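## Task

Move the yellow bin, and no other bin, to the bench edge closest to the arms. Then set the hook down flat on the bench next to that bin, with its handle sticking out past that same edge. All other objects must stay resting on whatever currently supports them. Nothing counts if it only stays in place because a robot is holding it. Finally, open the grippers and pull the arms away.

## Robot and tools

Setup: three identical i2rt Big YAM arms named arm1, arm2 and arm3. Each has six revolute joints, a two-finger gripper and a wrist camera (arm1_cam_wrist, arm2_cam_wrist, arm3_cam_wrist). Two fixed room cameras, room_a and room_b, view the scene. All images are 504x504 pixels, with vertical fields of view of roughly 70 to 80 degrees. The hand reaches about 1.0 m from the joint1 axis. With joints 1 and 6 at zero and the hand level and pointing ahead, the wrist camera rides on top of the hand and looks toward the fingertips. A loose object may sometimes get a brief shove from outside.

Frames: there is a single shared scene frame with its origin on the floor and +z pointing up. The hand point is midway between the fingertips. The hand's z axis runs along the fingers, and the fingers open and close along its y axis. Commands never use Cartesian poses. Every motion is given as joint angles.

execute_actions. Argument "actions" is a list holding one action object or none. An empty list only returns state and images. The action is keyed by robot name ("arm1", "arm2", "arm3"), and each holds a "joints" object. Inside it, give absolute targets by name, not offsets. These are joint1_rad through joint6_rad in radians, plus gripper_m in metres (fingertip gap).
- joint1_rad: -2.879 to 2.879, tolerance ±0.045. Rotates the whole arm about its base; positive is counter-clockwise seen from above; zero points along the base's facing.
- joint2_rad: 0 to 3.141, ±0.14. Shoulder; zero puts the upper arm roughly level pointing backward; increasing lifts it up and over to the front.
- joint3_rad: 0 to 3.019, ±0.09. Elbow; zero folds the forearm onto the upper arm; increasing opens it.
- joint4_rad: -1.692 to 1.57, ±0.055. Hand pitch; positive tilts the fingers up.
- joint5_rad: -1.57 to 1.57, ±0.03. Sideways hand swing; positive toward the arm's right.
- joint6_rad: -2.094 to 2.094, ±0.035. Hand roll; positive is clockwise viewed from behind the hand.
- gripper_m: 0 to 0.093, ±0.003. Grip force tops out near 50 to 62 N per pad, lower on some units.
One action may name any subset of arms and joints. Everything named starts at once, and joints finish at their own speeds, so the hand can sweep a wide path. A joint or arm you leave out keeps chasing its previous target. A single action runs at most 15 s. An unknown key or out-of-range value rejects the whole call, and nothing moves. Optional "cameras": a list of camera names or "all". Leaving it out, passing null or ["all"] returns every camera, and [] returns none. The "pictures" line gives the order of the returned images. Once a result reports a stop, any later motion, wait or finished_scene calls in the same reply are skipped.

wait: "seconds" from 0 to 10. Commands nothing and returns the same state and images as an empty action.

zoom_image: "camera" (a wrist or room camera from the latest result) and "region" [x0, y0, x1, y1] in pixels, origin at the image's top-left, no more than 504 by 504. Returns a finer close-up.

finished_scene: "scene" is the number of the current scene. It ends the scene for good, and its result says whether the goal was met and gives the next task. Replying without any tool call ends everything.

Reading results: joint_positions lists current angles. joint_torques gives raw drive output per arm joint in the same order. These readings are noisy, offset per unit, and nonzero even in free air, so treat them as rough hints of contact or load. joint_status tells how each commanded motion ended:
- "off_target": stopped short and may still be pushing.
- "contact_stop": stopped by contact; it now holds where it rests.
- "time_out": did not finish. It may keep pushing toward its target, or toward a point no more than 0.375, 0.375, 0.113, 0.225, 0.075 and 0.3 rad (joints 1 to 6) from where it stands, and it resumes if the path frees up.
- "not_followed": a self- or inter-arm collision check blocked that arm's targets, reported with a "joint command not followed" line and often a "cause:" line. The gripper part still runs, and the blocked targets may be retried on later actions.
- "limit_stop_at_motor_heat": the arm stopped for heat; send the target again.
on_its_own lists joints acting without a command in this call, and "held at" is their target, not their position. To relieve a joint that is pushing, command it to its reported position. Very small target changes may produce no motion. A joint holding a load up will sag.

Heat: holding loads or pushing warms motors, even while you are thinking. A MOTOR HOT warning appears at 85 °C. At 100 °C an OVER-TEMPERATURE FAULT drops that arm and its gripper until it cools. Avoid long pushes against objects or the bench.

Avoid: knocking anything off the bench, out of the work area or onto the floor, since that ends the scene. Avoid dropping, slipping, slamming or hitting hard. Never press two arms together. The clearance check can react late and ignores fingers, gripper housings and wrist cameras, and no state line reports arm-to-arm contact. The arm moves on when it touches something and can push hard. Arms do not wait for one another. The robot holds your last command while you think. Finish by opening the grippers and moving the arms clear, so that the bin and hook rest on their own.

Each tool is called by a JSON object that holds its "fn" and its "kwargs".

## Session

{"fn": "execute_actions", "kwargs": {"actions": []}}

Scene clock: 0.00 s.
Joint torques (N m, as the arm reports them, + toward a larger angle): no reading
Motor temperatures (°C, as the motors report them): arm1=[30 32 31 28 30 27] | arm2=[30 31 31 28 27 28] | arm3=[27 27 32 31 29 27]
arm1.joint_positions: joint1_rad=+0.599 joint2_rad=+0.302 joint3_rad=+1.547 joint4_rad=-1.418 joint5_rad=-0.064 joint6_rad=+0.269 gripper_m=+0.094
arm1.joint_status: not commanded
arm1.hand: x=-0.9459 y=+0.0171 z=+1.3534 quat_wxyz=(-0.156, +0.658, -0.387, -0.627) (m; scene frame)
arm2.joint_positions: joint1_rad=-0.235 joint2_rad=+0.618 joint3_rad=+1.587 joint4_rad=-1.398 joint5_rad=+0.109 joint6_rad=-0.188 gripper_m=+0.094
arm2.joint_status: not commanded
arm2.hand: x=+0.0651 y=+0.1842 z=+1.3896 quat_wxyz=(-0.485, +0.551, -0.630, -0.253) (m; scene frame)
arm3.joint_positions: joint1_rad=+0.688 joint2_rad=+0.615 joint3_rad=+1.356 joint4_rad=-1.396 joint5_rad=-0.190 joint6_rad=+0.277 gripper_m=+0.094
arm3.joint_status: not commanded
arm3.hand: x=+0.7635 y=+0.1704 z=+1.3134 quat_wxyz=(-0.074, +0.744, -0.495, -0.442) (m; scene frame)
pictures: arm1_cam_wrist, arm2_cam_wrist, arm3_cam_wrist, room_a, room_b
Images, in order (width x height): arm1_cam_wrist 504x504, arm2_cam_wrist 504x504, arm3_cam_wrist 504x504, room_a 504x504, room_b 504x504.

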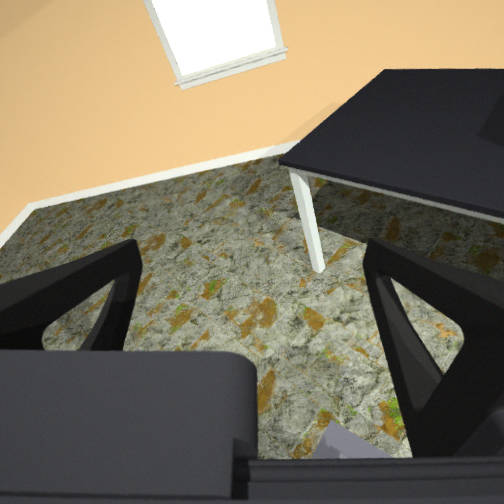

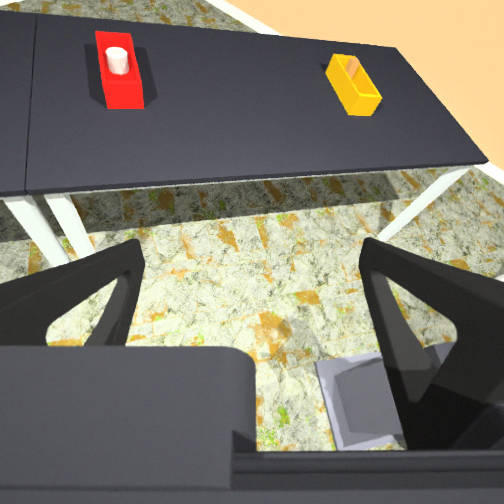

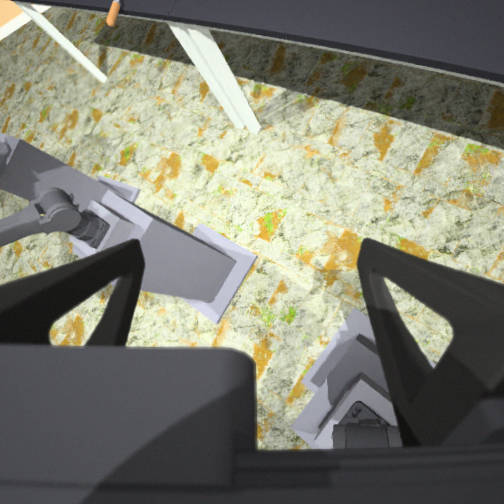

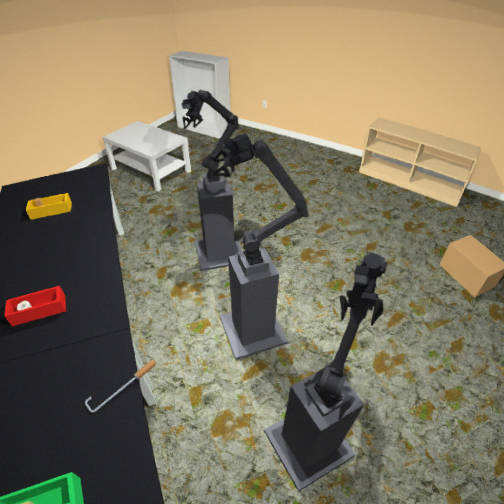

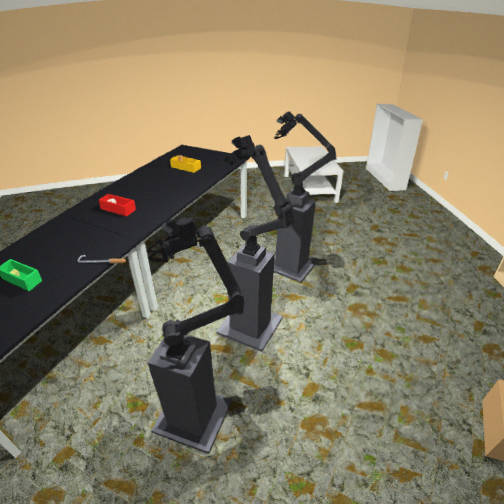

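{"fn": "execute_actions", "kwargs": {"actions": [{"arm2":{"joints":{"joint1_rad":0.6,"joint2_rad":2.6,"joint3_rad":2.76,"joint4_rad":-0.55,"joint5_rad":0,"joint6_rad":0}},"arm3":{"joints":{"joint1_rad":0,"joint2_rad":2.1,"joint3_rad":2.5,"joint4_rad":-0.8,"joint5_rad":0,"joint6_rad":0}}}], "cameras": ["arm2_cam_wrist","arm3_cam_wrist","room_a"]}}

Scene clock: 2.87 s.
Joint torques (N m, as the arm reports them, + toward a larger angle): arm1=[ 1.69 11.25  5.11  2.24  0.03 -0.09] | arm2=[  1.75 -26.4   11.94   2.33   0.     0.16] | arm3=[  0.03 -19.57  15.93   2.11   0.13  -0.21]
Motor temperatures (°C, as the motors report them): arm1=[30 32 31 28 30 27] | arm2=[30 32 33 28 27 28] | arm3=[27 28 35 31 29 27]
arm1.joint_positions: joint1_rad=+0.599 joint2_rad=+0.302 joint3_rad=+1.547 joint4_rad=-1.418 joint5_rad=-0.064 joint6_rad=+0.269 gripper_m=+0.094
arm1.joint_status: not commanded
arm1.hand: x=-0.9459 y=+0.0171 z=+1.3534 quat_wxyz=(-0.156, +0.658, -0.387, -0.627) (m; scene frame)
arm2.joint_positions: joint1_rad=+0.602 joint2_rad=+2.594 joint3_rad=+2.722 joint4_rad=-0.562 joint5_rad=+0.001 joint6_rad=-0.012 gripper_m=+0.094
arm2.joint_status: all done
arm2.hand: x=-0.5416 y=+0.8280 z=+0.9920 quat_wxyz=(-0.263, +0.744, -0.391, -0.474) (m; scene frame)
arm3.joint_positions: joint1_rad=-0.002 joint2_rad=+2.081 joint3_rad=+2.454 joint4_rad=-0.808 joint5_rad=-0.001 joint6_rad=+0.016 gripper_m=+0.094
arm3.joint_status: all done
arm3.hand: x=+1.0065 y=+0.8388 z=+1.2626 quat_wxyz=(-0.397, +0.558, -0.632, -0.363) (m; scene frame)
pictures: arm2_cam_wrist, arm3_cam_wrist, room_a
Images, in order (width x height): arm2_cam_wrist 504x504, arm3_cam_wrist 504x504, room_a 504x504.

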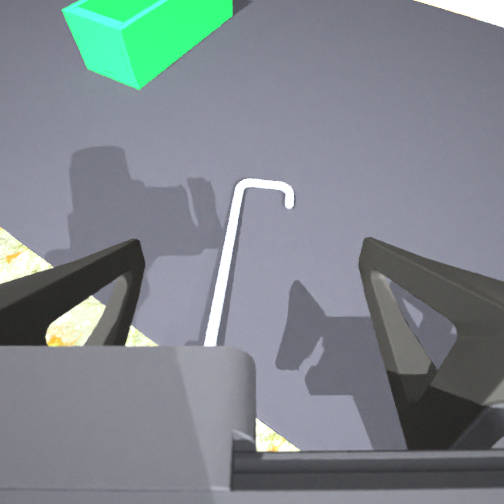

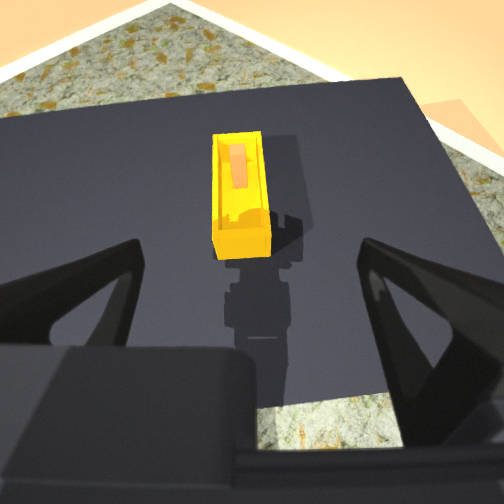

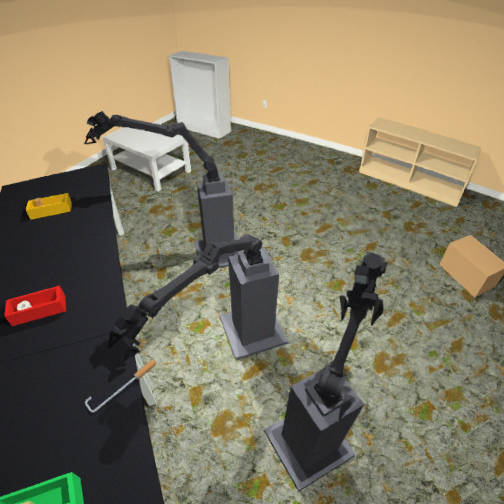

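{"fn": "execute_actions", "kwargs": {"actions": [{"arm2":{"joints":{"joint1_rad":0.62,"joint2_rad":2.3,"joint3_rad":2.2,"joint4_rad":-0.75}}}], "cameras": ["arm2_cam_wrist"]}}

Scene clock: 4.63 s.
Joint torques (N m, as the arm reports them, + toward a larger angle): arm1=[ 1.75 11.24  5.09  2.25  0.03 -0.09] | arm2=[  2.86 -25.05   9.74   1.3    0.02   0.18] | arm3=[  0.06 -20.15  15.96   2.04   0.15  -0.2 ]
Motor temperatures (°C, as the motors report them): arm1=[30 32 31 28 30 27] | arm2=[30 33 34 28 27 28] | arm3=[27 28 36 31 29 27]
arm1.joint_positions: joint1_rad=+0.599 joint2_rad=+0.302 joint3_rad=+1.547 joint4_rad=-1.418 joint5_rad=-0.064 joint6_rad=+0.269 gripper_m=+0.094
arm1.joint_status: not commanded
arm1.hand: x=-0.9459 y=+0.0171 z=+1.3534 quat_wxyz=(-0.156, +0.658, -0.387, -0.627) (m; scene frame)
arm2.joint_positions: joint1_rad=+0.605 joint2_rad=+2.306 joint3_rad=+2.186 joint4_rad=-0.738 joint5_rad=+0.001 joint6_rad=-0.012 gripper_m=+0.094
arm2.joint_status: all done
arm2.hand: x=-0.4793 y=+0.7305 z=+0.9094 quat_wxyz=(-0.172, +0.829, -0.435, -0.307) (m; scene frame)
arm3.joint_positions: joint1_rad=-0.002 joint2_rad=+2.081 joint3_rad=+2.454 joint4_rad=-0.808 joint5_rad=-0.001 joint6_rad=+0.016 gripper_m=+0.094
arm3.joint_status: not commanded
arm3.hand: x=+1.0065 y=+0.8388 z=+1.2626 quat_wxyz=(-0.397, +0.558, -0.632, -0.363) (m; scene frame)
pictures: arm2_cam_wrist
Images, in order (width x height): arm2_cam_wrist 504x504.

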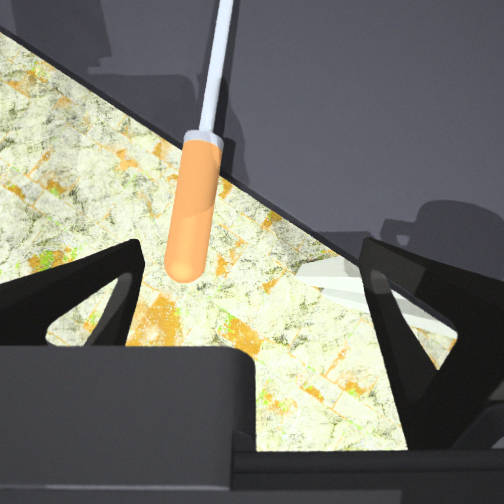

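{"fn": "execute_actions", "kwargs": {"actions": [{"arm2":{"joints":{"joint1_rad":0.665,"joint2_rad":2.46,"joint3_rad":2.38,"joint4_rad":-0.62}}}], "cameras": ["arm2_cam_wrist"]}}

Scene clock: 7.03 s.
Joint torques (N m, as the arm reports them, + toward a larger angle): arm1=[ 1.8  11.26  5.11  2.23  0.03 -0.09] | arm2=[  1.89 -26.16  12.5    2.56   0.01   0.16] | arm3=[  0.22 -19.9   15.8    2.04   0.12  -0.22]
Motor temperatures (°C, as the motors report them): arm1=[30 32 31 28 30 27] | arm2=[30 34 36 28 27 28] | arm3=[27 29 38 31 29 27]
arm1.joint_positions: joint1_rad=+0.599 joint2_rad=+0.302 joint3_rad=+1.547 joint4_rad=-1.418 joint5_rad=-0.064 joint6_rad=+0.269 gripper_m=+0.094
arm1.joint_status: not commanded
arm1.hand: x=-0.9459 y=+0.0171 z=+1.3534 quat_wxyz=(-0.156, +0.658, -0.387, -0.627) (m; scene frame)
arm2.joint_positions: joint1_rad=+0.667 joint2_rad=+2.464 joint3_rad=+2.330 joint4_rad=-0.643 joint5_rad=+0.001 joint6_rad=-0.012 gripper_m=+0.094
arm2.joint_status: all done
arm2.hand: x=-0.5519 y=+0.7372 z=+0.8672 quat_wxyz=(-0.180, +0.828, -0.403, -0.346) (m; scene frame)
arm3.joint_positions: joint1_rad=-0.002 joint2_rad=+2.081 joint3_rad=+2.454 joint4_rad=-0.808 joint5_rad=-0.001 joint6_rad=+0.016 gripper_m=+0.094
arm3.joint_status: not commanded
arm3.hand: x=+1.0065 y=+0.8388 z=+1.2626 quat_wxyz=(-0.397, +0.558, -0.632, -0.363) (m; scene frame)
pictures: arm2_cam_wrist
Images, in order (width x height): arm2_cam_wrist 504x504.

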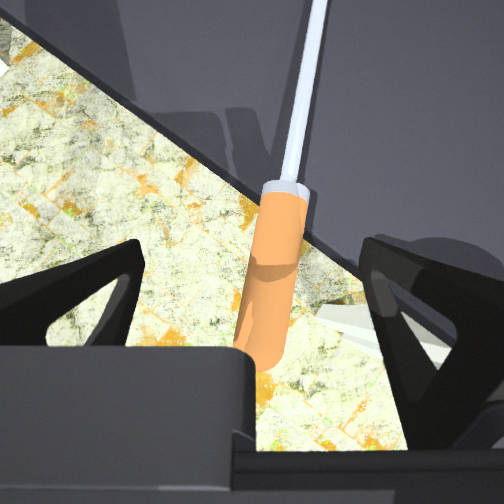

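Down ~0.075, slightly right.

{"fn": "execute_actions", "kwargs": {"actions": [{"arm2":{"joints":{"joint1_rad":0.645,"joint2_rad":2.545}}}], "cameras": ["arm2_cam_wrist"]}}

Scene clock: 8.10 s.
Joint torques (N m, as the arm reports them, + toward a larger angle): arm1=[ 1.74 11.19  5.11  2.24  0.03 -0.09] | arm2=[  0.45 -26.68  11.36   2.26   0.     0.16] | arm3=[  0.36 -20.17  16.02   2.18   0.13  -0.19]
Motor temperatures (°C, as the motors report them): arm1=[30 32 31 28 30 27] | arm2=[30 34 37 28 27 28] | arm3=[27 29 38 31 29 27]
arm1.joint_positions: joint1_rad=+0.599 joint2_rad=+0.302 joint3_rad=+1.547 joint4_rad=-1.418 joint5_rad=-0.064 joint6_rad=+0.269 gripper_m=+0.094
arm1.joint_status: not commanded
arm1.hand: x=-0.9459 y=+0.0171 z=+1.3534 quat_wxyz=(-0.156, +0.658, -0.387, -0.627) (m; scene frame)
arm2.joint_positions: joint1_rad=+0.659 joint2_rad=+2.549 joint3_rad=+2.343 joint4_rad=-0.639 joint5_rad=+0.001 joint6_rad=-0.012 gripper_m=+0.094
arm2.joint_status: all done
arm2.hand: x=-0.5440 y=+0.7405 z=+0.7986 quat_wxyz=(-0.167, +0.838, -0.412, -0.317) (m; scene frame)
arm3.joint_positions: joint1_rad=-0.002 joint2_rad=+2.081 joint3_rad=+2.454 joint4_rad=-0.808 joint5_rad=-0.001 joint6_rad=+0.016 gripper_m=+0.094
arm3.joint_status: not commanded
arm3.hand: x=+1.0065 y=+0.8388 z=+1.2626 quat_wxyz=(-0.397, +0.558, -0.632, -0.363) (m; scene frame)
pictures: arm2_cam_wrist
Images, in order (width x height): arm2_cam_wrist 504x504.

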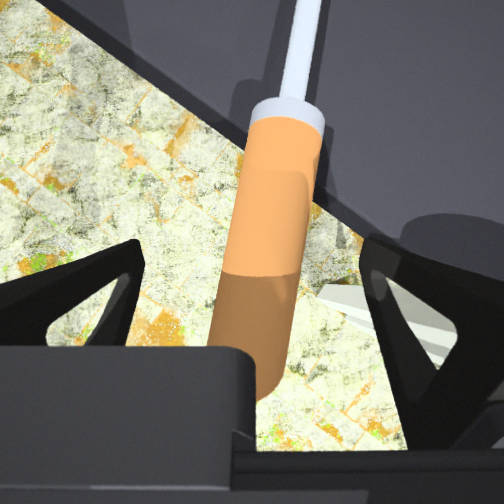

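{"fn": "execute_actions", "kwargs": {"actions": [{"arm2":{"joints":{"gripper_m":0}}}], "cameras": []}}

{"fn": "execute_actions", "kwargs": {"actions": [{"arm2":{"joints":{"joint2_rad":2.25}}}], "cameras": ["arm2_cam_wrist"]}}

{"fn": "execute_actions", "kwargs": {"actions": [{"arm2":{"joints":{"joint1_rad":-0.5,"joint6_rad":-0.8}},"arm3":{"joints":{"joint1_rad":-0.3,"joint2_rad":1.4,"joint3_rad":1.7}}}], "cameras": []}}

{"fn": "execute_actions", "kwargs": {"actions": [{"arm2":{"joints":{"joint2_rad":2.48,"joint4_rad":-0.55}}}], "cameras": ["arm2_cam_wrist","room_a","room_b"]}}

Scene clock: 9.47 s.
Joint torques (N m, as the arm reports them, + toward a larger angle): arm1=[ 1.81 11.14  5.08  2.22  0.03 -0.09] | arm2=[  1.25 -26.33  11.47   2.17   0.1    0.11] | arm3=[  0.16 -20.13  15.8    2.11   0.16  -0.24]
Motor temperatures (°C, as the motors report them): arm1=[30 32 31 28 30 27] | arm2=[30 35 38 28 27 28] | arm3=[27 29 39 31 29 27]
arm1.joint_positions: joint1_rad=+0.599 joint2_rad=+0.302 joint3_rad=+1.547 joint4_rad=-1.418 joint5_rad=-0.064 joint6_rad=+0.269 gripper_m=+0.094
arm1.joint_status: not commanded
arm1.hand: x=-0.9459 y=+0.0171 z=+1.3534 quat_wxyz=(-0.156, +0.658, -0.387, -0.627) (m; scene frame)
arm2.joint_positions: joint1_rad=+0.652 joint2_rad=+2.549 joint3_rad=+2.343 joint4_rad=-0.639 joint5_rad=-0.002 joint6_rad=-0.010 gripper_m=+0.030
arm2.joint_status: gripper_m off_target (ended at +0.030, target +0.000)
arm2.hand: x=-0.5397 y=+0.7439 z=+0.7988 quat_wxyz=(-0.166, +0.836, -0.415, -0.317) (m; scene frame)
arm3.joint_positions: joint1_rad=-0.002 joint2_rad=+2.081 joint3_rad=+2.454 joint4_rad=-0.808 joint5_rad=-0.001 joint6_rad=+0.016 gripper_m=+0.094
arm3.joint_status: not commanded
arm3.hand: x=+1.0065 y=+0.8388 z=+1.2626 quat_wxyz=(-0.397, +0.558, -0.632, -0.363) (m; scene frame)
pictures: none
No camera images: the call's "cameras" was empty. Leave "cameras" out to get every camera's image.

Scene clock: 10.97 s.
Joint torques (N m, as the arm reports them, + toward a larger angle): arm1=[ 1.78 11.23  5.11  2.24  0.03 -0.09] | arm2=[  1.04 -25.59  12.44   2.58   0.08   0.11] | arm3=[  0.21 -20.31  15.96   2.2    0.11  -0.23]
Motor temperatures (°C, as the motors report them): arm1=[30 32 32 28 30 27] | arm2=[30 36 39 28 27 28] | arm3=[27 29 40 31 29 27]
arm1.joint_positions: joint1_rad=+0.599 joint2_rad=+0.302 joint3_rad=+1.547 joint4_rad=-1.418 joint5_rad=-0.064 joint6_rad=+0.269 gripper_m=+0.094
arm1.joint_status: not commanded
arm1.hand: x=-0.9459 y=+0.0171 z=+1.3534 quat_wxyz=(-0.156, +0.658, -0.387, -0.627) (m; scene frame)
arm2.joint_positions: joint1_rad=+0.652 joint2_rad=+2.267 joint3_rad=+2.335 joint4_rad=-0.639 joint5_rad=+0.000 joint6_rad=-0.009 gripper_m=+0.030
arm2.joint_status: all done
arm2.hand: x=-0.5367 y=+0.7362 z=+1.0465 quat_wxyz=(-0.223, +0.784, -0.389, -0.428) (m; scene frame)
arm3.joint_positions: joint1_rad=-0.002 joint2_rad=+2.081 joint3_rad=+2.454 joint4_rad=-0.808 joint5_rad=-0.001 joint6_rad=+0.016 gripper_m=+0.094
arm3.joint_status: not commanded
arm3.hand: x=+1.0065 y=+0.8388 z=+1.2626 quat_wxyz=(-0.397, +0.558, -0.632, -0.363) (m; scene frame)
pictures: arm2_cam_wrist
Images, in order (width x height): arm2_cam_wrist 504x504.

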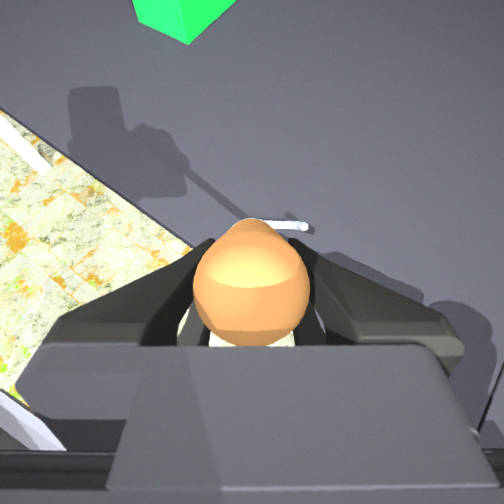

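Scene clock: 13.67 s.
Joint torques (N m, as the arm reports them, + toward a larger angle): arm1=[ 1.82 11.17  5.12  2.25  0.03 -0.09] | arm2=[  2.22 -28.74  12.47   2.59   0.07  -0.15] | arm3=[ -0.5  -10.96  11.21   2.05   0.11  -0.2 ]
Motor temperatures (°C, as the motors report them): arm1=[30 32 32 28 30 27] | arm2=[30 37 41 29 28 28] | arm3=[27 30 40 31 29 27]
arm1.joint_positions: joint1_rad=+0.599 joint2_rad=+0.302 joint3_rad=+1.547 joint4_rad=-1.418 joint5_rad=-0.064 joint6_rad=+0.269 gripper_m=+0.094
arm1.joint_status: not commanded
arm1.hand: x=-0.9459 y=+0.0171 z=+1.3534 quat_wxyz=(-0.156, +0.658, -0.387, -0.627) (m; scene frame)
arm2.joint_positions: joint1_rad=-0.506 joint2_rad=+2.302 joint3_rad=+2.335 joint4_rad=-0.638 joint5_rad=-0.002 joint6_rad=-0.774 gripper_m=+0.030
arm2.joint_status: all done
arm2.hand: x=+0.4545 y=+0.7958 z=+1.0196 quat_wxyz=(-0.465, +0.697, -0.542, -0.066) (m; scene frame)
arm3.joint_positions: joint1_rad=-0.296 joint2_rad=+1.402 joint3_rad=+1.708 joint4_rad=-0.807 joint5_rad=+0.000 joint6_rad=+0.014 gripper_m=+0.094
arm3.joint_status: all done
arm3.hand: x=+1.1521 y=+0.5554 z=+1.3112 quat_wxyz=(-0.423, +0.469, -0.721, -0.284) (m; scene frame)
pictures: none
No camera images: the call's "cameras" was empty. Leave "cameras" out to get every camera's image.

Scene clock: 14.63 s.
Joint torques (N m, as the arm reports them, + toward a larger angle): arm1=[ 1.81 11.18  5.09  2.24  0.04 -0.09] | arm2=[  2.29 -19.46   9.18   0.65  -0.47   0.47] | arm3=[ -0.49 -11.49  11.06   2.04   0.05  -0.21]
Motor temperatures (°C, as the motors report them): arm1=[30 32 32 28 30 27] | arm2=[30 37 41 29 28 28] | arm3=[27 30 40 31 29 27]
arm1.joint_positions: joint1_rad=+0.599 joint2_rad=+0.302 joint3_rad=+1.547 joint4_rad=-1.418 joint5_rad=-0.064 joint6_rad=+0.269 gripper_m=+0.094
arm1.joint_status: not commanded
arm1.hand: x=-0.9459 y=+0.0171 z=+1.3534 quat_wxyz=(-0.156, +0.658, -0.387, -0.627) (m; scene frame)
arm2.joint_positions: joint1_rad=-0.506 joint2_rad=+2.407 joint3_rad=+2.378 joint4_rad=-0.512 joint5_rad=+0.013 joint6_rad=-0.840 gripper_m=+0.030
arm2.joint_status: all done
arm2.hand: x=+0.4727 y=+0.8225 z=+0.9764 quat_wxyz=(-0.495, +0.700, -0.512, -0.047) (m; scene frame)
arm3.joint_positions: joint1_rad=-0.296 joint2_rad=+1.402 joint3_rad=+1.708 joint4_rad=-0.807 joint5_rad=+0.000 joint6_rad=+0.014 gripper_m=+0.094
arm3.joint_status: not commanded
arm3.hand: x=+1.1521 y=+0.5554 z=+1.3112 quat_wxyz=(-0.423, +0.469, -0.721, -0.284) (m; scene frame)
pictures: arm2_cam_wrist, room_a, room_b
Images, in order (width x height): arm2_cam_wrist 504x504, room_a 504x504, room_b 504x504.

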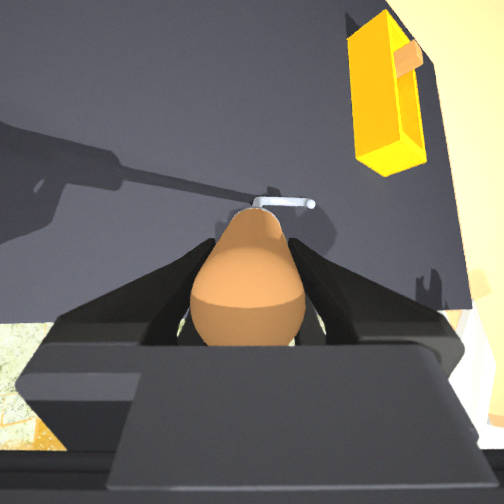

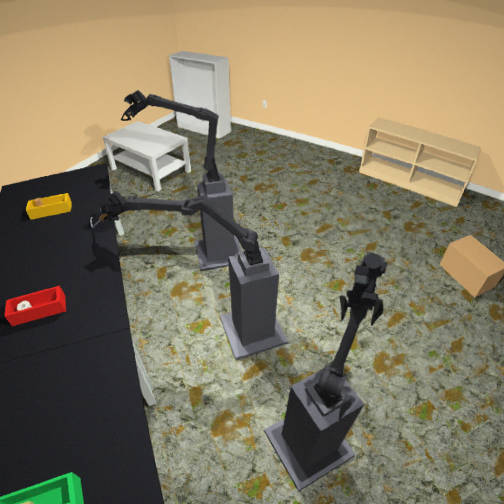

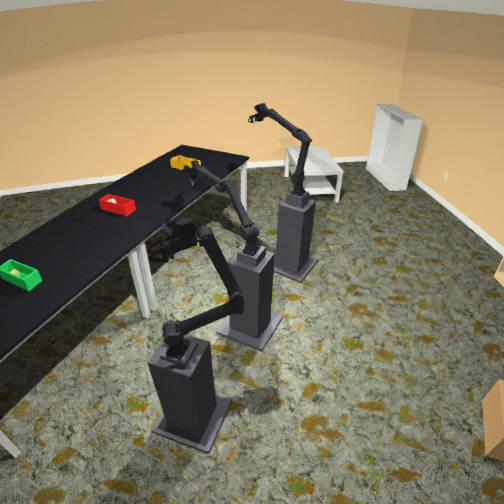

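{"fn": "execute_actions", "kwargs": {"actions": [{"arm2":{"joints":{"joint2_rad":2.15,"joint4_rad":-0.2}}}], "cameras": []}}

{"fn": "execute_actions", "kwargs": {"actions": [{"arm2":{"joints":{"joint1_rad":-0.64,"joint2_rad":2.3,"joint3_rad":2.29,"joint4_rad":0.1,"joint5_rad":-0.64,"joint6_rad":0}}}], "cameras": ["room_a","room_b"]}}

Scene clock: 17.00 s.
Joint torques (N m, as the arm reports them, + toward a larger angle): arm1=[ 1.85 11.21  5.1   2.22  0.03 -0.1 ] | arm2=[  2.53 -27.64  12.56   3.51   0.06   0.06] | arm3=[ -0.44 -10.69  11.13   2.06   0.06  -0.19]
Motor temperatures (°C, as the motors report them): arm1=[30 32 32 28 30 27] | arm2=[30 38 42 29 28 28] | arm3=[27 29 40 31 29 27]
arm1.joint_positions: joint1_rad=+0.599 joint2_rad=+0.302 joint3_rad=+1.547 joint4_rad=-1.418 joint5_rad=-0.064 joint6_rad=+0.269 gripper_m=+0.094
arm1.joint_status: not commanded
arm1.hand: x=-0.9459 y=+0.0171 z=+1.3534 quat_wxyz=(-0.156, +0.658, -0.387, -0.627) (m; scene frame)
arm2.joint_positions: joint1_rad=-0.506 joint2_rad=+2.196 joint3_rad=+2.333 joint4_rad=-0.244 joint5_rad=-0.001 joint6_rad=-0.793 gripper_m=+0.030
arm2.joint_status: all done
arm2.hand: x=+0.4601 y=+0.8041 z=+1.2034 quat_wxyz=(-0.667, +0.588, -0.449, -0.087) (m; scene frame)
arm3.joint_positions: joint1_rad=-0.296 joint2_rad=+1.402 joint3_rad=+1.708 joint4_rad=-0.807 joint5_rad=+0.000 joint6_rad=+0.014 gripper_m=+0.094
arm3.joint_status: not commanded
arm3.hand: x=+1.1521 y=+0.5554 z=+1.3112 quat_wxyz=(-0.423, +0.469, -0.721, -0.284) (m; scene frame)
pictures: none
No camera images: the call's "cameras" was empty. Leave "cameras" out to get every camera's image.

Scene clock: 19.83 s.
Joint torques (N m, as the arm reports them, + toward a larger angle): arm1=[ 1.75 11.22  5.09  2.25  0.03 -0.09] | arm2=[  2.47 -29.78  13.12   3.94  -0.06   0.15] | arm3=[ -0.66 -11.1   11.2    1.95   0.07  -0.21]
Motor temperatures (°C, as the motors report them): arm1=[30 32 32 28 30 27] | arm2=[30 39 43 29 28 28] | arm3=[27 29 40 31 29 27]
arm1.joint_positions: joint1_rad=+0.599 joint2_rad=+0.302 joint3_rad=+1.547 joint4_rad=-1.418 joint5_rad=-0.064 joint6_rad=+0.269 gripper_m=+0.094
arm1.joint_status: not commanded
arm1.hand: x=-0.9459 y=+0.0171 z=+1.3534 quat_wxyz=(-0.156, +0.658, -0.387, -0.627) (m; scene frame)
arm2.joint_positions: joint1_rad=-0.644 joint2_rad=+2.360 joint3_rad=+2.235 joint4_rad=+0.041 joint5_rad=-0.639 joint6_rad=-0.011 gripper_m=+0.030
arm2.joint_status: joint4_rad time_out (moved +0.284 of +0.344); the others done
arm2.on_its_own: joint4_rad reads +0.041 and still pushes toward +0.100 since a time_out
arm2.hand: x=+0.4892 y=+0.8037 z=+1.0634 quat_wxyz=(-0.482, +0.499, -0.528, -0.490) (m; scene frame)
arm3.joint_positions: joint1_rad=-0.296 joint2_rad=+1.402 joint3_rad=+1.708 joint4_rad=-0.807 joint5_rad=+0.000 joint6_rad=+0.014 gripper_m=+0.094
arm3.joint_status: not commanded
arm3.hand: x=+1.1521 y=+0.5554 z=+1.3112 quat_wxyz=(-0.423, +0.469, -0.721, -0.284) (m; scene frame)
pictures: room_a, room_b
Images, in order (width x height): room_a 504x504, room_b 504x504.

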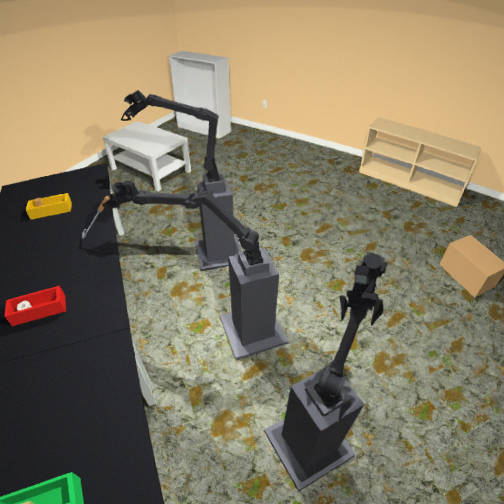

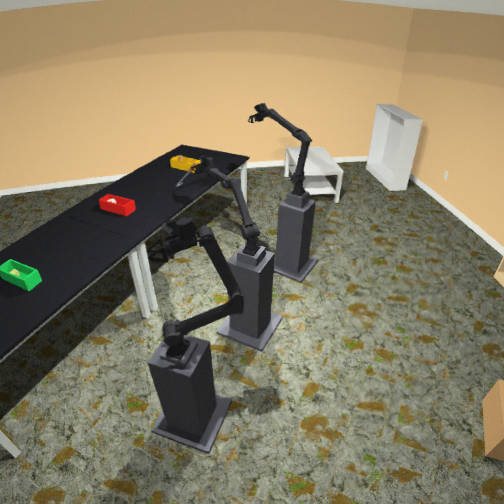

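{"fn": "execute_actions", "kwargs": {"actions": [{"arm2":{"joints":{"joint2_rad":2.45,"joint4_rad":0.7}}}], "cameras": ["room_a","room_b"]}}

{"fn": "zoom_image", "kwargs": {"camera": "room_a", "region": [40, 150, 200, 290]}}

Scene clock: 22.77 s.
Joint torques (N m, as the arm reports them, + toward a larger angle): arm1=[ 1.79 11.18  5.11  2.23  0.03 -0.09] | arm2=[  2.65 -29.82  12.76   3.62   0.27   0.07] | arm3=[ -0.57 -11.29  11.19   1.98   0.09  -0.14]
Motor temperatures (°C, as the motors report them): arm1=[30 32 32 28 30 27] | arm2=[30 40 45 29 28 28] | arm3=[27 29 40 31 29 27]
arm1.joint_positions: joint1_rad=+0.599 joint2_rad=+0.302 joint3_rad=+1.547 joint4_rad=-1.418 joint5_rad=-0.064 joint6_rad=+0.269 gripper_m=+0.094
arm1.joint_status: not commanded
arm1.hand: x=-0.9459 y=+0.0171 z=+1.3534 quat_wxyz=(-0.156, +0.658, -0.387, -0.627) (m; scene frame)
arm2.joint_positions: joint1_rad=-0.644 joint2_rad=+2.504 joint3_rad=+2.235 joint4_rad=+0.643 joint5_rad=-0.643 joint6_rad=-0.001 gripper_m=+0.030
arm2.joint_status: joint4_rad time_out (moved +0.603 of +0.659); the others done
arm2.on_its_own: joint4_rad reads +0.643 and still pushes toward +0.700 since a time_out
arm2.hand: x=+0.4907 y=+0.8067 z=+1.0566 quat_wxyz=(-0.629, +0.467, -0.361, -0.506) (m; scene frame)
arm3.joint_positions: joint1_rad=-0.296 joint2_rad=+1.402 joint3_rad=+1.708 joint4_rad=-0.807 joint5_rad=+0.000 joint6_rad=+0.014 gripper_m=+0.094
arm3.joint_status: not commanded
arm3.hand: x=+1.1521 y=+0.5554 z=+1.3112 quat_wxyz=(-0.423, +0.469, -0.721, -0.284) (m; scene frame)
pictures: room_a, room_b
Images, in order (width x height): room_a 504x504, room_b 504x504.

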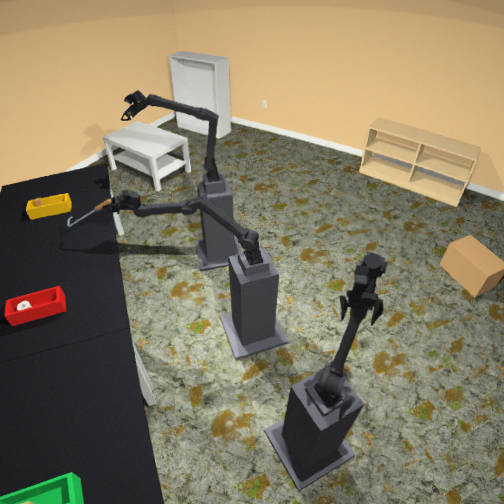

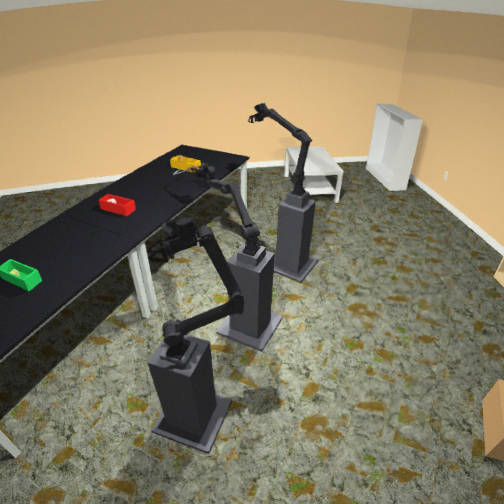

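Region (40, 150, 200, 290) of room_a's 504x504 image, scaled by 3.150, with more detail than that image has; it fills the top 441 rows of this view, and the rest is white.

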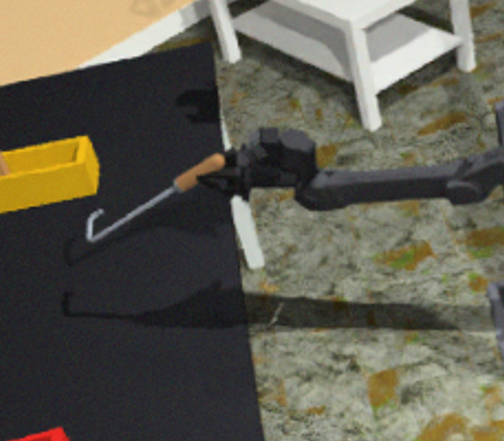

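{"fn": "execute_actions", "kwargs": {"actions": [{"arm2":{"joints":{"joint2_rad":2.72,"joint4_rad":0.8}}}], "cameras": ["room_a"]}}

{"fn": "zoom_image", "kwargs": {"camera": "room_a", "region": [40, 150, 200, 290]}}

Scene clock: 24.23 s.
Joint torques (N m, as the arm reports them, + toward a larger angle): arm1=[ 1.68 11.15  5.08  2.22  0.03 -0.09] | arm2=[  2.23 -29.4   10.84   2.7    0.19   0.09] | arm3=[ -0.69 -11.11  11.24   2.07   0.06  -0.19]
Motor temperatures (°C, as the motors report them): arm1=[30 32 32 28 30 27] | arm2=[30 41 45 29 28 28] | arm3=[27 29 40 31 29 27]
arm1.joint_positions: joint1_rad=+0.599 joint2_rad=+0.302 joint3_rad=+1.547 joint4_rad=-1.418 joint5_rad=-0.064 joint6_rad=+0.269 gripper_m=+0.094
arm1.joint_status: not commanded
arm1.hand: x=-0.9459 y=+0.0171 z=+1.3534 quat_wxyz=(-0.156, +0.658, -0.387, -0.627) (m; scene frame)
arm2.joint_positions: joint1_rad=-0.644 joint2_rad=+2.766 joint3_rad=+2.250 joint4_rad=+0.772 joint5_rad=-0.642 joint6_rad=-0.005 gripper_m=+0.030
arm2.joint_status: all done
arm2.hand: x=+0.4948 y=+0.8120 z=+0.8518 quat_wxyz=(-0.595, +0.477, -0.406, -0.503) (m; scene frame)
arm3.joint_positions: joint1_rad=-0.296 joint2_rad=+1.402 joint3_rad=+1.708 joint4_rad=-0.807 joint5_rad=+0.000 joint6_rad=+0.014 gripper_m=+0.094
arm3.joint_status: not commanded
arm3.hand: x=+1.1521 y=+0.5554 z=+1.3112 quat_wxyz=(-0.423, +0.469, -0.721, -0.284) (m; scene frame)
pictures: room_a
Images, in order (width x height): room_a 504x504.

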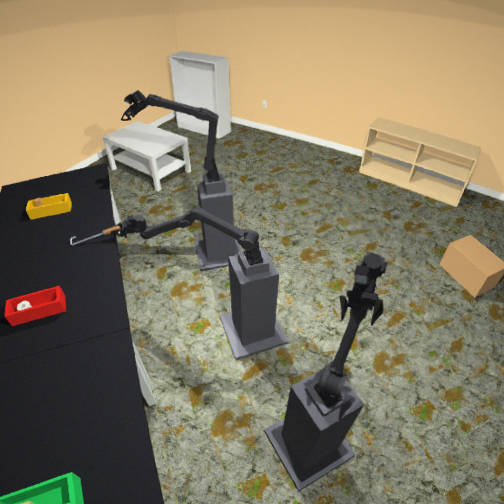

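Region (40, 150, 200, 290) of room_a's 504x504 image, scaled by 3.150, with more detail than that image has; it fills the top 441 rows of this view, and the rest is white.

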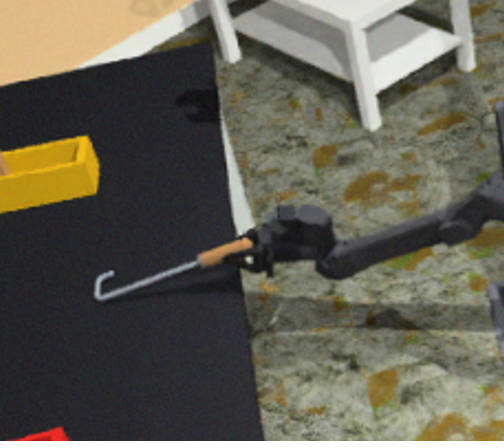

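Pitch wrist down to lower the handle, release, withdraw.

{"fn": "execute_actions", "kwargs": {"actions": [{"arm2":{"joints":{"joint4_rad":0.5}}}], "cameras": []}}

{"fn": "execute_actions", "kwargs": {"actions": [{"arm2":{"joints":{"gripper_m":0.093}}}], "cameras": []}}

{"fn": "execute_actions", "kwargs": {"actions": [{"arm2":{"joints":{"joint2_rad":2.3,"joint3_rad":1.6}}}], "cameras": ["room_a"]}}

{"fn": "execute_actions", "kwargs": {"actions": [{"arm2":{"joints":{"joint1_rad":0.2,"joint2_rad":0.8,"joint3_rad":1.2,"joint4_rad":-0.8,"joint5_rad":0}}}], "cameras": []}}

{"fn": "execute_actions", "kwargs": {"actions": [{"arm3":{"joints":{"joint1_rad":0.6,"joint2_rad":2.3,"joint3_rad":2.3,"joint4_rad":-0.7}}}], "cameras": ["arm3_cam_wrist","room_a"]}}

Scene clock: 25.53 s.
Joint torques (N m, as the arm reports them, + toward a larger angle): arm1=[ 1.78 11.11  5.09  2.24  0.02 -0.08] | arm2=[  2.59 -27.74  10.91   1.25  -0.01   0.08] | arm3=[ -0.32 -10.99  11.22   1.92   0.06  -0.18]
Motor temperatures (°C, as the motors report them): arm1=[30 32 32 28 30 27] | arm2=[30 41 45 29 28 28] | arm3=[27 29 40 31 29 27]
arm1.joint_positions: joint1_rad=+0.599 joint2_rad=+0.302 joint3_rad=+1.547 joint4_rad=-1.418 joint5_rad=-0.064 joint6_rad=+0.269 gripper_m=+0.094
arm1.joint_status: not commanded
arm1.hand: x=-0.9459 y=+0.0171 z=+1.3534 quat_wxyz=(-0.156, +0.658, -0.387, -0.627) (m; scene frame)
arm2.joint_positions: joint1_rad=-0.644 joint2_rad=+2.739 joint3_rad=+2.250 joint4_rad=+0.520 joint5_rad=-0.638 joint6_rad=-0.005 gripper_m=+0.030
arm2.joint_status: all done
arm2.hand: x=+0.5014 y=+0.8199 z=+0.8237 quat_wxyz=(-0.522, +0.492, -0.490, -0.496) (m; scene frame)
arm3.joint_positions: joint1_rad=-0.296 joint2_rad=+1.402 joint3_rad=+1.708 joint4_rad=-0.807 joint5_rad=+0.000 joint6_rad=+0.014 gripper_m=+0.094
arm3.joint_status: not commanded
arm3.hand: x=+1.1521 y=+0.5554 z=+1.3112 quat_wxyz=(-0.423, +0.469, -0.721, -0.284) (m; scene frame)
pictures: none
No camera images: the call's "cameras" was empty. Leave "cameras" out to get every camera's image.

Scene clock: 26.23 s.
Joint torques (N m, as the arm reports them, + toward a larger angle): arm1=[ 1.85 11.19  5.12  2.25  0.03 -0.09] | arm2=[  2.27 -28.16  10.99   1.32  -0.01   0.1 ] | arm3=[ -0.15 -11.26  11.27   2.05   0.1   -0.2 ]
Motor temperatures (°C, as the motors report them): arm1=[30 32 32 28 30 27] | arm2=[30 41 45 29 28 28] | arm3=[27 29 40 31 29 27]
arm1.joint_positions: joint1_rad=+0.599 joint2_rad=+0.302 joint3_rad=+1.547 joint4_rad=-1.418 joint5_rad=-0.064 joint6_rad=+0.269 gripper_m=+0.094
arm1.joint_status: not commanded
arm1.hand: x=-0.9459 y=+0.0171 z=+1.3534 quat_wxyz=(-0.156, +0.658, -0.387, -0.627) (m; scene frame)
arm2.joint_positions: joint1_rad=-0.644 joint2_rad=+2.739 joint3_rad=+2.250 joint4_rad=+0.516 joint5_rad=-0.638 joint6_rad=-0.005 gripper_m=+0.093
arm2.joint_status: all done
arm2.hand: x=+0.5014 y=+0.8199 z=+0.8228 quat_wxyz=(-0.520, +0.492, -0.491, -0.496) (m; scene frame)
arm3.joint_positions: joint1_rad=-0.296 joint2_rad=+1.402 joint3_rad=+1.708 joint4_rad=-0.807 joint5_rad=+0.000 joint6_rad=+0.014 gripper_m=+0.094
arm3.joint_status: not commanded
arm3.hand: x=+1.1521 y=+0.5554 z=+1.3112 quat_wxyz=(-0.423, +0.469, -0.721, -0.284) (m; scene frame)
pictures: none
No camera images: the call's "cameras" was empty. Leave "cameras" out to get every camera's image.

Scene clock: 27.83 s.
Joint torques (N m, as the arm reports them, + toward a larger angle): arm1=[ 1.82 11.15  5.1   2.24  0.03 -0.09] | arm2=[  2.54 -23.38   8.18   1.61  -0.06   0.07] | arm3=[ -0.3  -11.11  11.22   2.12   0.07  -0.2 ]
Motor temperatures (°C, as the motors report them): arm1=[30 32 32 28 30 27] | arm2=[30 42 45 29 28 28] | arm3=[27 29 40 31 29 27]
arm1.joint_positions: joint1_rad=+0.599 joint2_rad=+0.302 joint3_rad=+1.547 joint4_rad=-1.418 joint5_rad=-0.064 joint6_rad=+0.269 gripper_m=+0.094
arm1.joint_status: not commanded
arm1.hand: x=-0.9459 y=+0.0171 z=+1.3534 quat_wxyz=(-0.156, +0.658, -0.387, -0.627) (m; scene frame)
arm2.joint_positions: joint1_rad=-0.644 joint2_rad=+2.313 joint3_rad=+1.584 joint4_rad=+0.510 joint5_rad=-0.639 joint6_rad=-0.005 gripper_m=+0.093
arm2.joint_status: all done
arm2.hand: x=+0.4235 y=+0.7199 z=+0.8415 quat_wxyz=(-0.431, +0.502, -0.574, -0.482) (m; scene frame)
arm3.joint_positions: joint1_rad=-0.296 joint2_rad=+1.402 joint3_rad=+1.708 joint4_rad=-0.807 joint5_rad=+0.000 joint6_rad=+0.014 gripper_m=+0.094
arm3.joint_status: not commanded
arm3.hand: x=+1.1521 y=+0.5554 z=+1.3112 quat_wxyz=(-0.423, +0.469, -0.721, -0.284) (m; scene frame)
pictures: room_a
Images, in order (width x height): room_a 504x504.

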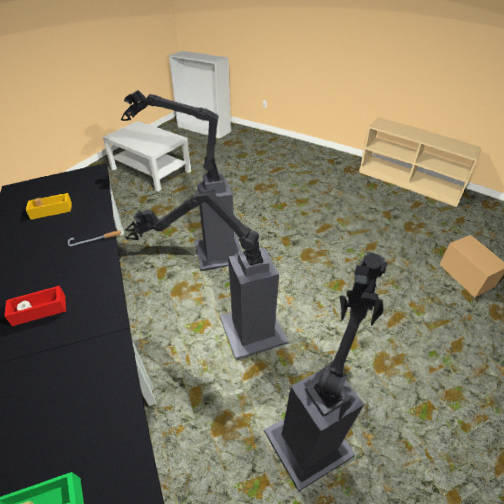

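Scene clock: 29.67 s.
Joint torques (N m, as the arm reports them, + toward a larger angle): arm1=[ 1.73 11.12  5.1   2.25  0.03 -0.09] | arm2=[ 1.81 -2.68  8.75  1.44  0.1   0.08] | arm3=[ -0.65 -11.86  11.05   1.89   0.05  -0.19]
Motor temperatures (°C, as the motors report them): arm1=[30 32 32 28 30 27] | arm2=[30 41 44 29 28 28] | arm3=[27 29 40 31 29 27]
arm1.joint_positions: joint1_rad=+0.599 joint2_rad=+0.302 joint3_rad=+1.547 joint4_rad=-1.418 joint5_rad=-0.064 joint6_rad=+0.269 gripper_m=+0.094
arm1.joint_status: not commanded
arm1.hand: x=-0.9459 y=+0.0171 z=+1.3534 quat_wxyz=(-0.156, +0.658, -0.387, -0.627) (m; scene frame)
arm2.joint_positions: joint1_rad=+0.204 joint2_rad=+0.795 joint3_rad=+1.197 joint4_rad=-0.784 joint5_rad=-0.002 joint6_rad=-0.005 gripper_m=+0.093
arm2.joint_status: all done
arm2.hand: x=-0.0721 y=+0.3834 z=+1.2792 quat_wxyz=(-0.362, +0.638, -0.523, -0.433) (m; scene frame)
arm3.joint_positions: joint1_rad=-0.296 joint2_rad=+1.402 joint3_rad=+1.708 joint4_rad=-0.807 joint5_rad=+0.000 joint6_rad=+0.014 gripper_m=+0.094
arm3.joint_status: not commanded
arm3.hand: x=+1.1521 y=+0.5554 z=+1.3112 quat_wxyz=(-0.423, +0.469, -0.721, -0.284) (m; scene frame)
pictures: none
No camera images: the call's "cameras" was empty. Leave "cameras" out to get every camera's image.

Scene clock: 31.87 s.
Joint torques (N m, as the arm reports them, + toward a larger angle): arm1=[ 1.86 11.19  5.12  2.23  0.03 -0.09] | arm2=[ 1.89 -2.56  8.78  1.46  0.11  0.09] | arm3=[  1.06 -22.87  16.47   2.     0.13  -0.2 ]
Motor temperatures (°C, as the motors report them): arm1=[30 32 32 28 30 27] | arm2=[30 40 43 29 28 28] | arm3=[27 30 41 31 29 27]
arm1.joint_positions: joint1_rad=+0.599 joint2_rad=+0.302 joint3_rad=+1.547 joint4_rad=-1.418 joint5_rad=-0.064 joint6_rad=+0.269 gripper_m=+0.094
arm1.joint_status: not commanded
arm1.hand: x=-0.9459 y=+0.0171 z=+1.3534 quat_wxyz=(-0.156, +0.658, -0.387, -0.627) (m; scene frame)
arm2.joint_positions: joint1_rad=+0.204 joint2_rad=+0.795 joint3_rad=+1.197 joint4_rad=-0.784 joint5_rad=-0.002 joint6_rad=-0.005 gripper_m=+0.093
arm2.joint_status: not commanded
arm2.hand: x=-0.0721 y=+0.3834 z=+1.2792 quat_wxyz=(-0.362, +0.638, -0.523, -0.433) (m; scene frame)
arm3.joint_positions: joint1_rad=+0.590 joint2_rad=+2.280 joint3_rad=+2.252 joint4_rad=-0.702 joint5_rad=-0.001 joint6_rad=+0.013 gripper_m=+0.094
arm3.joint_status: all done
arm3.hand: x=+0.5037 y=+0.7832 z=+0.9982 quat_wxyz=(-0.209, +0.778, -0.478, -0.351) (m; scene frame)
pictures: arm3_cam_wrist, room_a
Images, in order (width x height): arm3_cam_wrist 504x504, room_a 504x504.

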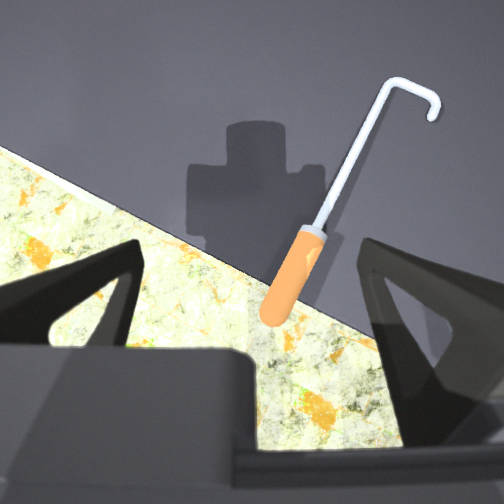

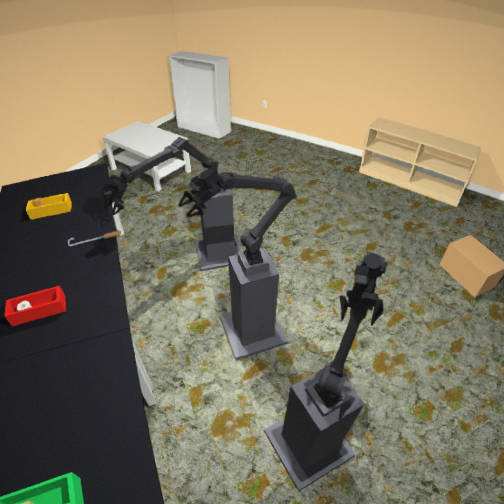

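{"fn": "execute_actions", "kwargs": {"actions": [{"arm3":{"joints":{"joint1_rad":0.55,"joint2_rad":2.4,"joint6_rad":0.55}}}], "cameras": ["arm3_cam_wrist"]}}

Scene clock: 33.70 s.
Joint torques (N m, as the arm reports them, + toward a larger angle): arm1=[ 1.76 11.29  5.11  2.26  0.03 -0.09] | arm2=[ 1.63 -2.49  8.74  1.42  0.13  0.08] | arm3=[ -0.23 -24.96  15.51   1.58   0.16   0.06]
Motor temperatures (°C, as the motors report them): arm1=[30 32 32 28 30 27] | arm2=[30 39 43 29 28 28] | arm3=[27 30 42 31 29 27]
arm1.joint_positions: joint1_rad=+0.599 joint2_rad=+0.302 joint3_rad=+1.547 joint4_rad=-1.418 joint5_rad=-0.064 joint6_rad=+0.269 gripper_m=+0.094
arm1.joint_status: not commanded
arm1.hand: x=-0.9459 y=+0.0171 z=+1.3534 quat_wxyz=(-0.156, +0.658, -0.387, -0.627) (m; scene frame)
arm2.joint_positions: joint1_rad=+0.204 joint2_rad=+0.795 joint3_rad=+1.197 joint4_rad=-0.784 joint5_rad=-0.002 joint6_rad=-0.005 gripper_m=+0.093
arm2.joint_status: not commanded
arm2.hand: x=-0.0721 y=+0.3834 z=+1.2792 quat_wxyz=(-0.362, +0.638, -0.523, -0.433) (m; scene frame)
arm3.joint_positions: joint1_rad=+0.552 joint2_rad=+2.394 joint3_rad=+2.260 joint4_rad=-0.702 joint5_rad=-0.001 joint6_rad=+0.533 gripper_m=+0.094
arm3.joint_status: all done
arm3.hand: x=+0.5323 y=+0.8018 z=+0.9037 quat_wxyz=(-0.105, +0.630, -0.689, -0.343) (m; scene frame)
pictures: arm3_cam_wrist
Images, in order (width x height): arm3_cam_wrist 504x504.

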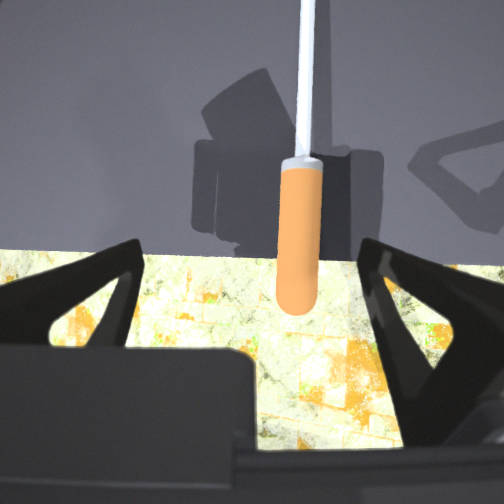

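{"fn": "execute_actions", "kwargs": {"actions": [{"arm3":{"joints":{"joint1_rad":0.505,"joint2_rad":2.52,"joint4_rad":-0.64}}}], "cameras": ["arm3_cam_wrist"]}}

Scene clock: 34.87 s.
Joint torques (N m, as the arm reports them, + toward a larger angle): arm1=[ 1.82 11.16  5.1   2.23  0.03 -0.09] | arm2=[ 1.71 -2.79  8.78  1.38  0.1   0.07] | arm3=[ -0.31 -25.75  14.89   1.87   0.18   0.02]
Motor temperatures (°C, as the motors report them): arm1=[30 32 32 28 30 27] | arm2=[30 39 43 29 28 28] | arm3=[27 31 42 31 29 27]
arm1.joint_positions: joint1_rad=+0.599 joint2_rad=+0.302 joint3_rad=+1.547 joint4_rad=-1.418 joint5_rad=-0.064 joint6_rad=+0.269 gripper_m=+0.094
arm1.joint_status: not commanded
arm1.hand: x=-0.9459 y=+0.0171 z=+1.3534 quat_wxyz=(-0.156, +0.658, -0.387, -0.627) (m; scene frame)
arm2.joint_positions: joint1_rad=+0.204 joint2_rad=+0.795 joint3_rad=+1.197 joint4_rad=-0.784 joint5_rad=-0.002 joint6_rad=-0.005 gripper_m=+0.093
arm2.joint_status: not commanded
arm2.hand: x=-0.0721 y=+0.3834 z=+1.2792 quat_wxyz=(-0.362, +0.638, -0.523, -0.433) (m; scene frame)
arm3.joint_positions: joint1_rad=+0.504 joint2_rad=+2.515 joint3_rad=+2.264 joint4_rad=-0.654 joint5_rad=-0.001 joint6_rad=+0.534 gripper_m=+0.094
arm3.joint_status: all done
arm3.hand: x=+0.5708 y=+0.8204 z=+0.8085 quat_wxyz=(-0.103, +0.621, -0.713, -0.310) (m; scene frame)
pictures: arm3_cam_wrist
Images, in order (width x height): arm3_cam_wrist 504x504.

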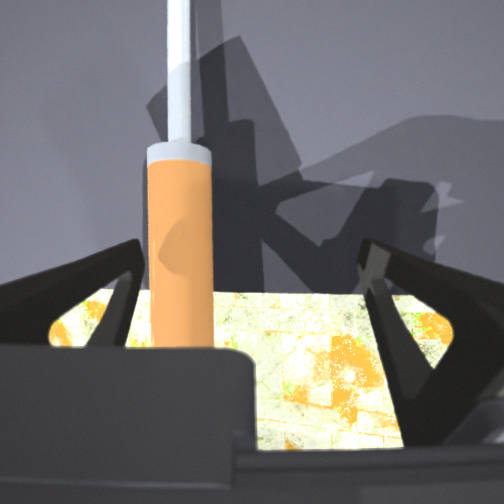

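{"fn": "execute_actions", "kwargs": {"actions": [{"arm3":{"joints":{"joint1_rad":0.54,"joint2_rad":2.535}}}], "cameras": ["arm3_cam_wrist"]}}

{"fn": "execute_actions", "kwargs": {"actions": [{"arm3":{"joints":{"gripper_m":0}}}], "cameras": ["arm3_cam_wrist"]}}

Scene clock: 35.87 s.
Joint torques (N m, as the arm reports them, + toward a larger angle): arm1=[ 1.8  11.23  5.1   2.21  0.03 -0.09] | arm2=[ 1.61 -2.97  8.69  1.48  0.13  0.08] | arm3=[  0.13 -24.07  14.72   1.85   0.2    0.07]
Motor temperatures (°C, as the motors report them): arm1=[30 32 32 28 30 27] | arm2=[30 38 43 29 28 28] | arm3=[27 31 42 31 29 27]
arm1.joint_positions: joint1_rad=+0.599 joint2_rad=+0.302 joint3_rad=+1.547 joint4_rad=-1.418 joint5_rad=-0.064 joint6_rad=+0.269 gripper_m=+0.094
arm1.joint_status: not commanded
arm1.hand: x=-0.9459 y=+0.0171 z=+1.3534 quat_wxyz=(-0.156, +0.658, -0.387, -0.627) (m; scene frame)
arm2.joint_positions: joint1_rad=+0.204 joint2_rad=+0.795 joint3_rad=+1.197 joint4_rad=-0.784 joint5_rad=-0.002 joint6_rad=-0.005 gripper_m=+0.093
arm2.joint_status: not commanded
arm2.hand: x=-0.0721 y=+0.3834 z=+1.2792 quat_wxyz=(-0.362, +0.638, -0.523, -0.433) (m; scene frame)
arm3.joint_positions: joint1_rad=+0.537 joint2_rad=+2.515 joint3_rad=+2.264 joint4_rad=-0.654 joint5_rad=-0.001 joint6_rad=+0.534 gripper_m=+0.094
arm3.joint_status: all done
arm3.hand: x=+0.5437 y=+0.8086 z=+0.8085 quat_wxyz=(-0.097, +0.632, -0.702, -0.312) (m; scene frame)
pictures: arm3_cam_wrist
Images, in order (width x height): arm3_cam_wrist 504x504.

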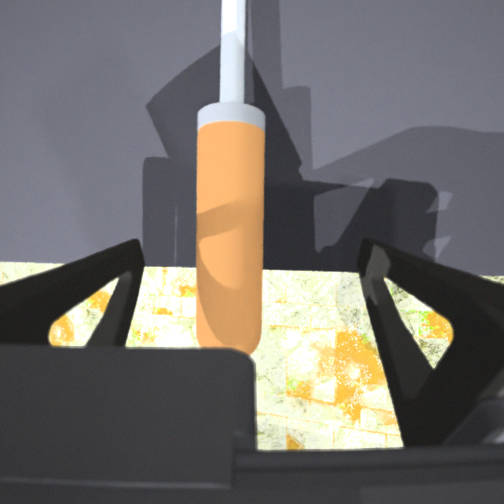

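Scene clock: 36.67 s.
Joint torques (N m, as the arm reports them, + toward a larger angle): arm1=[ 1.85 11.25  5.09  2.24  0.03 -0.09] | arm2=[ 1.64 -2.9   8.83  1.4   0.12  0.09] | arm3=[ -0.01 -23.28  14.79   1.65   0.17   0.03]
Motor temperatures (°C, as the motors report them): arm1=[30 32 32 28 30 27] | arm2=[30 38 43 29 28 28] | arm3=[27 31 43 31 29 27]
arm1.joint_positions: joint1_rad=+0.599 joint2_rad=+0.302 joint3_rad=+1.547 joint4_rad=-1.418 joint5_rad=-0.064 joint6_rad=+0.269 gripper_m=+0.094
arm1.joint_status: not commanded
arm1.hand: x=-0.9459 y=+0.0171 z=+1.3534 quat_wxyz=(-0.156, +0.658, -0.387, -0.627) (m; scene frame)
arm2.joint_positions: joint1_rad=+0.204 joint2_rad=+0.795 joint3_rad=+1.197 joint4_rad=-0.784 joint5_rad=-0.002 joint6_rad=-0.005 gripper_m=+0.093
arm2.joint_status: not commanded
arm2.hand: x=-0.0721 y=+0.3834 z=+1.2792 quat_wxyz=(-0.362, +0.638, -0.523, -0.433) (m; scene frame)
arm3.joint_positions: joint1_rad=+0.538 joint2_rad=+2.507 joint3_rad=+2.265 joint4_rad=-0.648 joint5_rad=-0.001 joint6_rad=+0.535 gripper_m=+0.001
arm3.joint_status: all done
arm3.hand: x=+0.5421 y=+0.8105 z=+0.8169 quat_wxyz=(-0.099, +0.631, -0.701, -0.319) (m; scene frame)
pictures: arm3_cam_wrist
Images, in order (width x height): arm3_cam_wrist 504x504.

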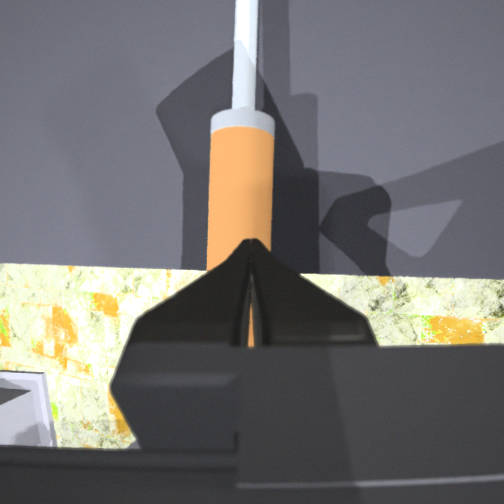

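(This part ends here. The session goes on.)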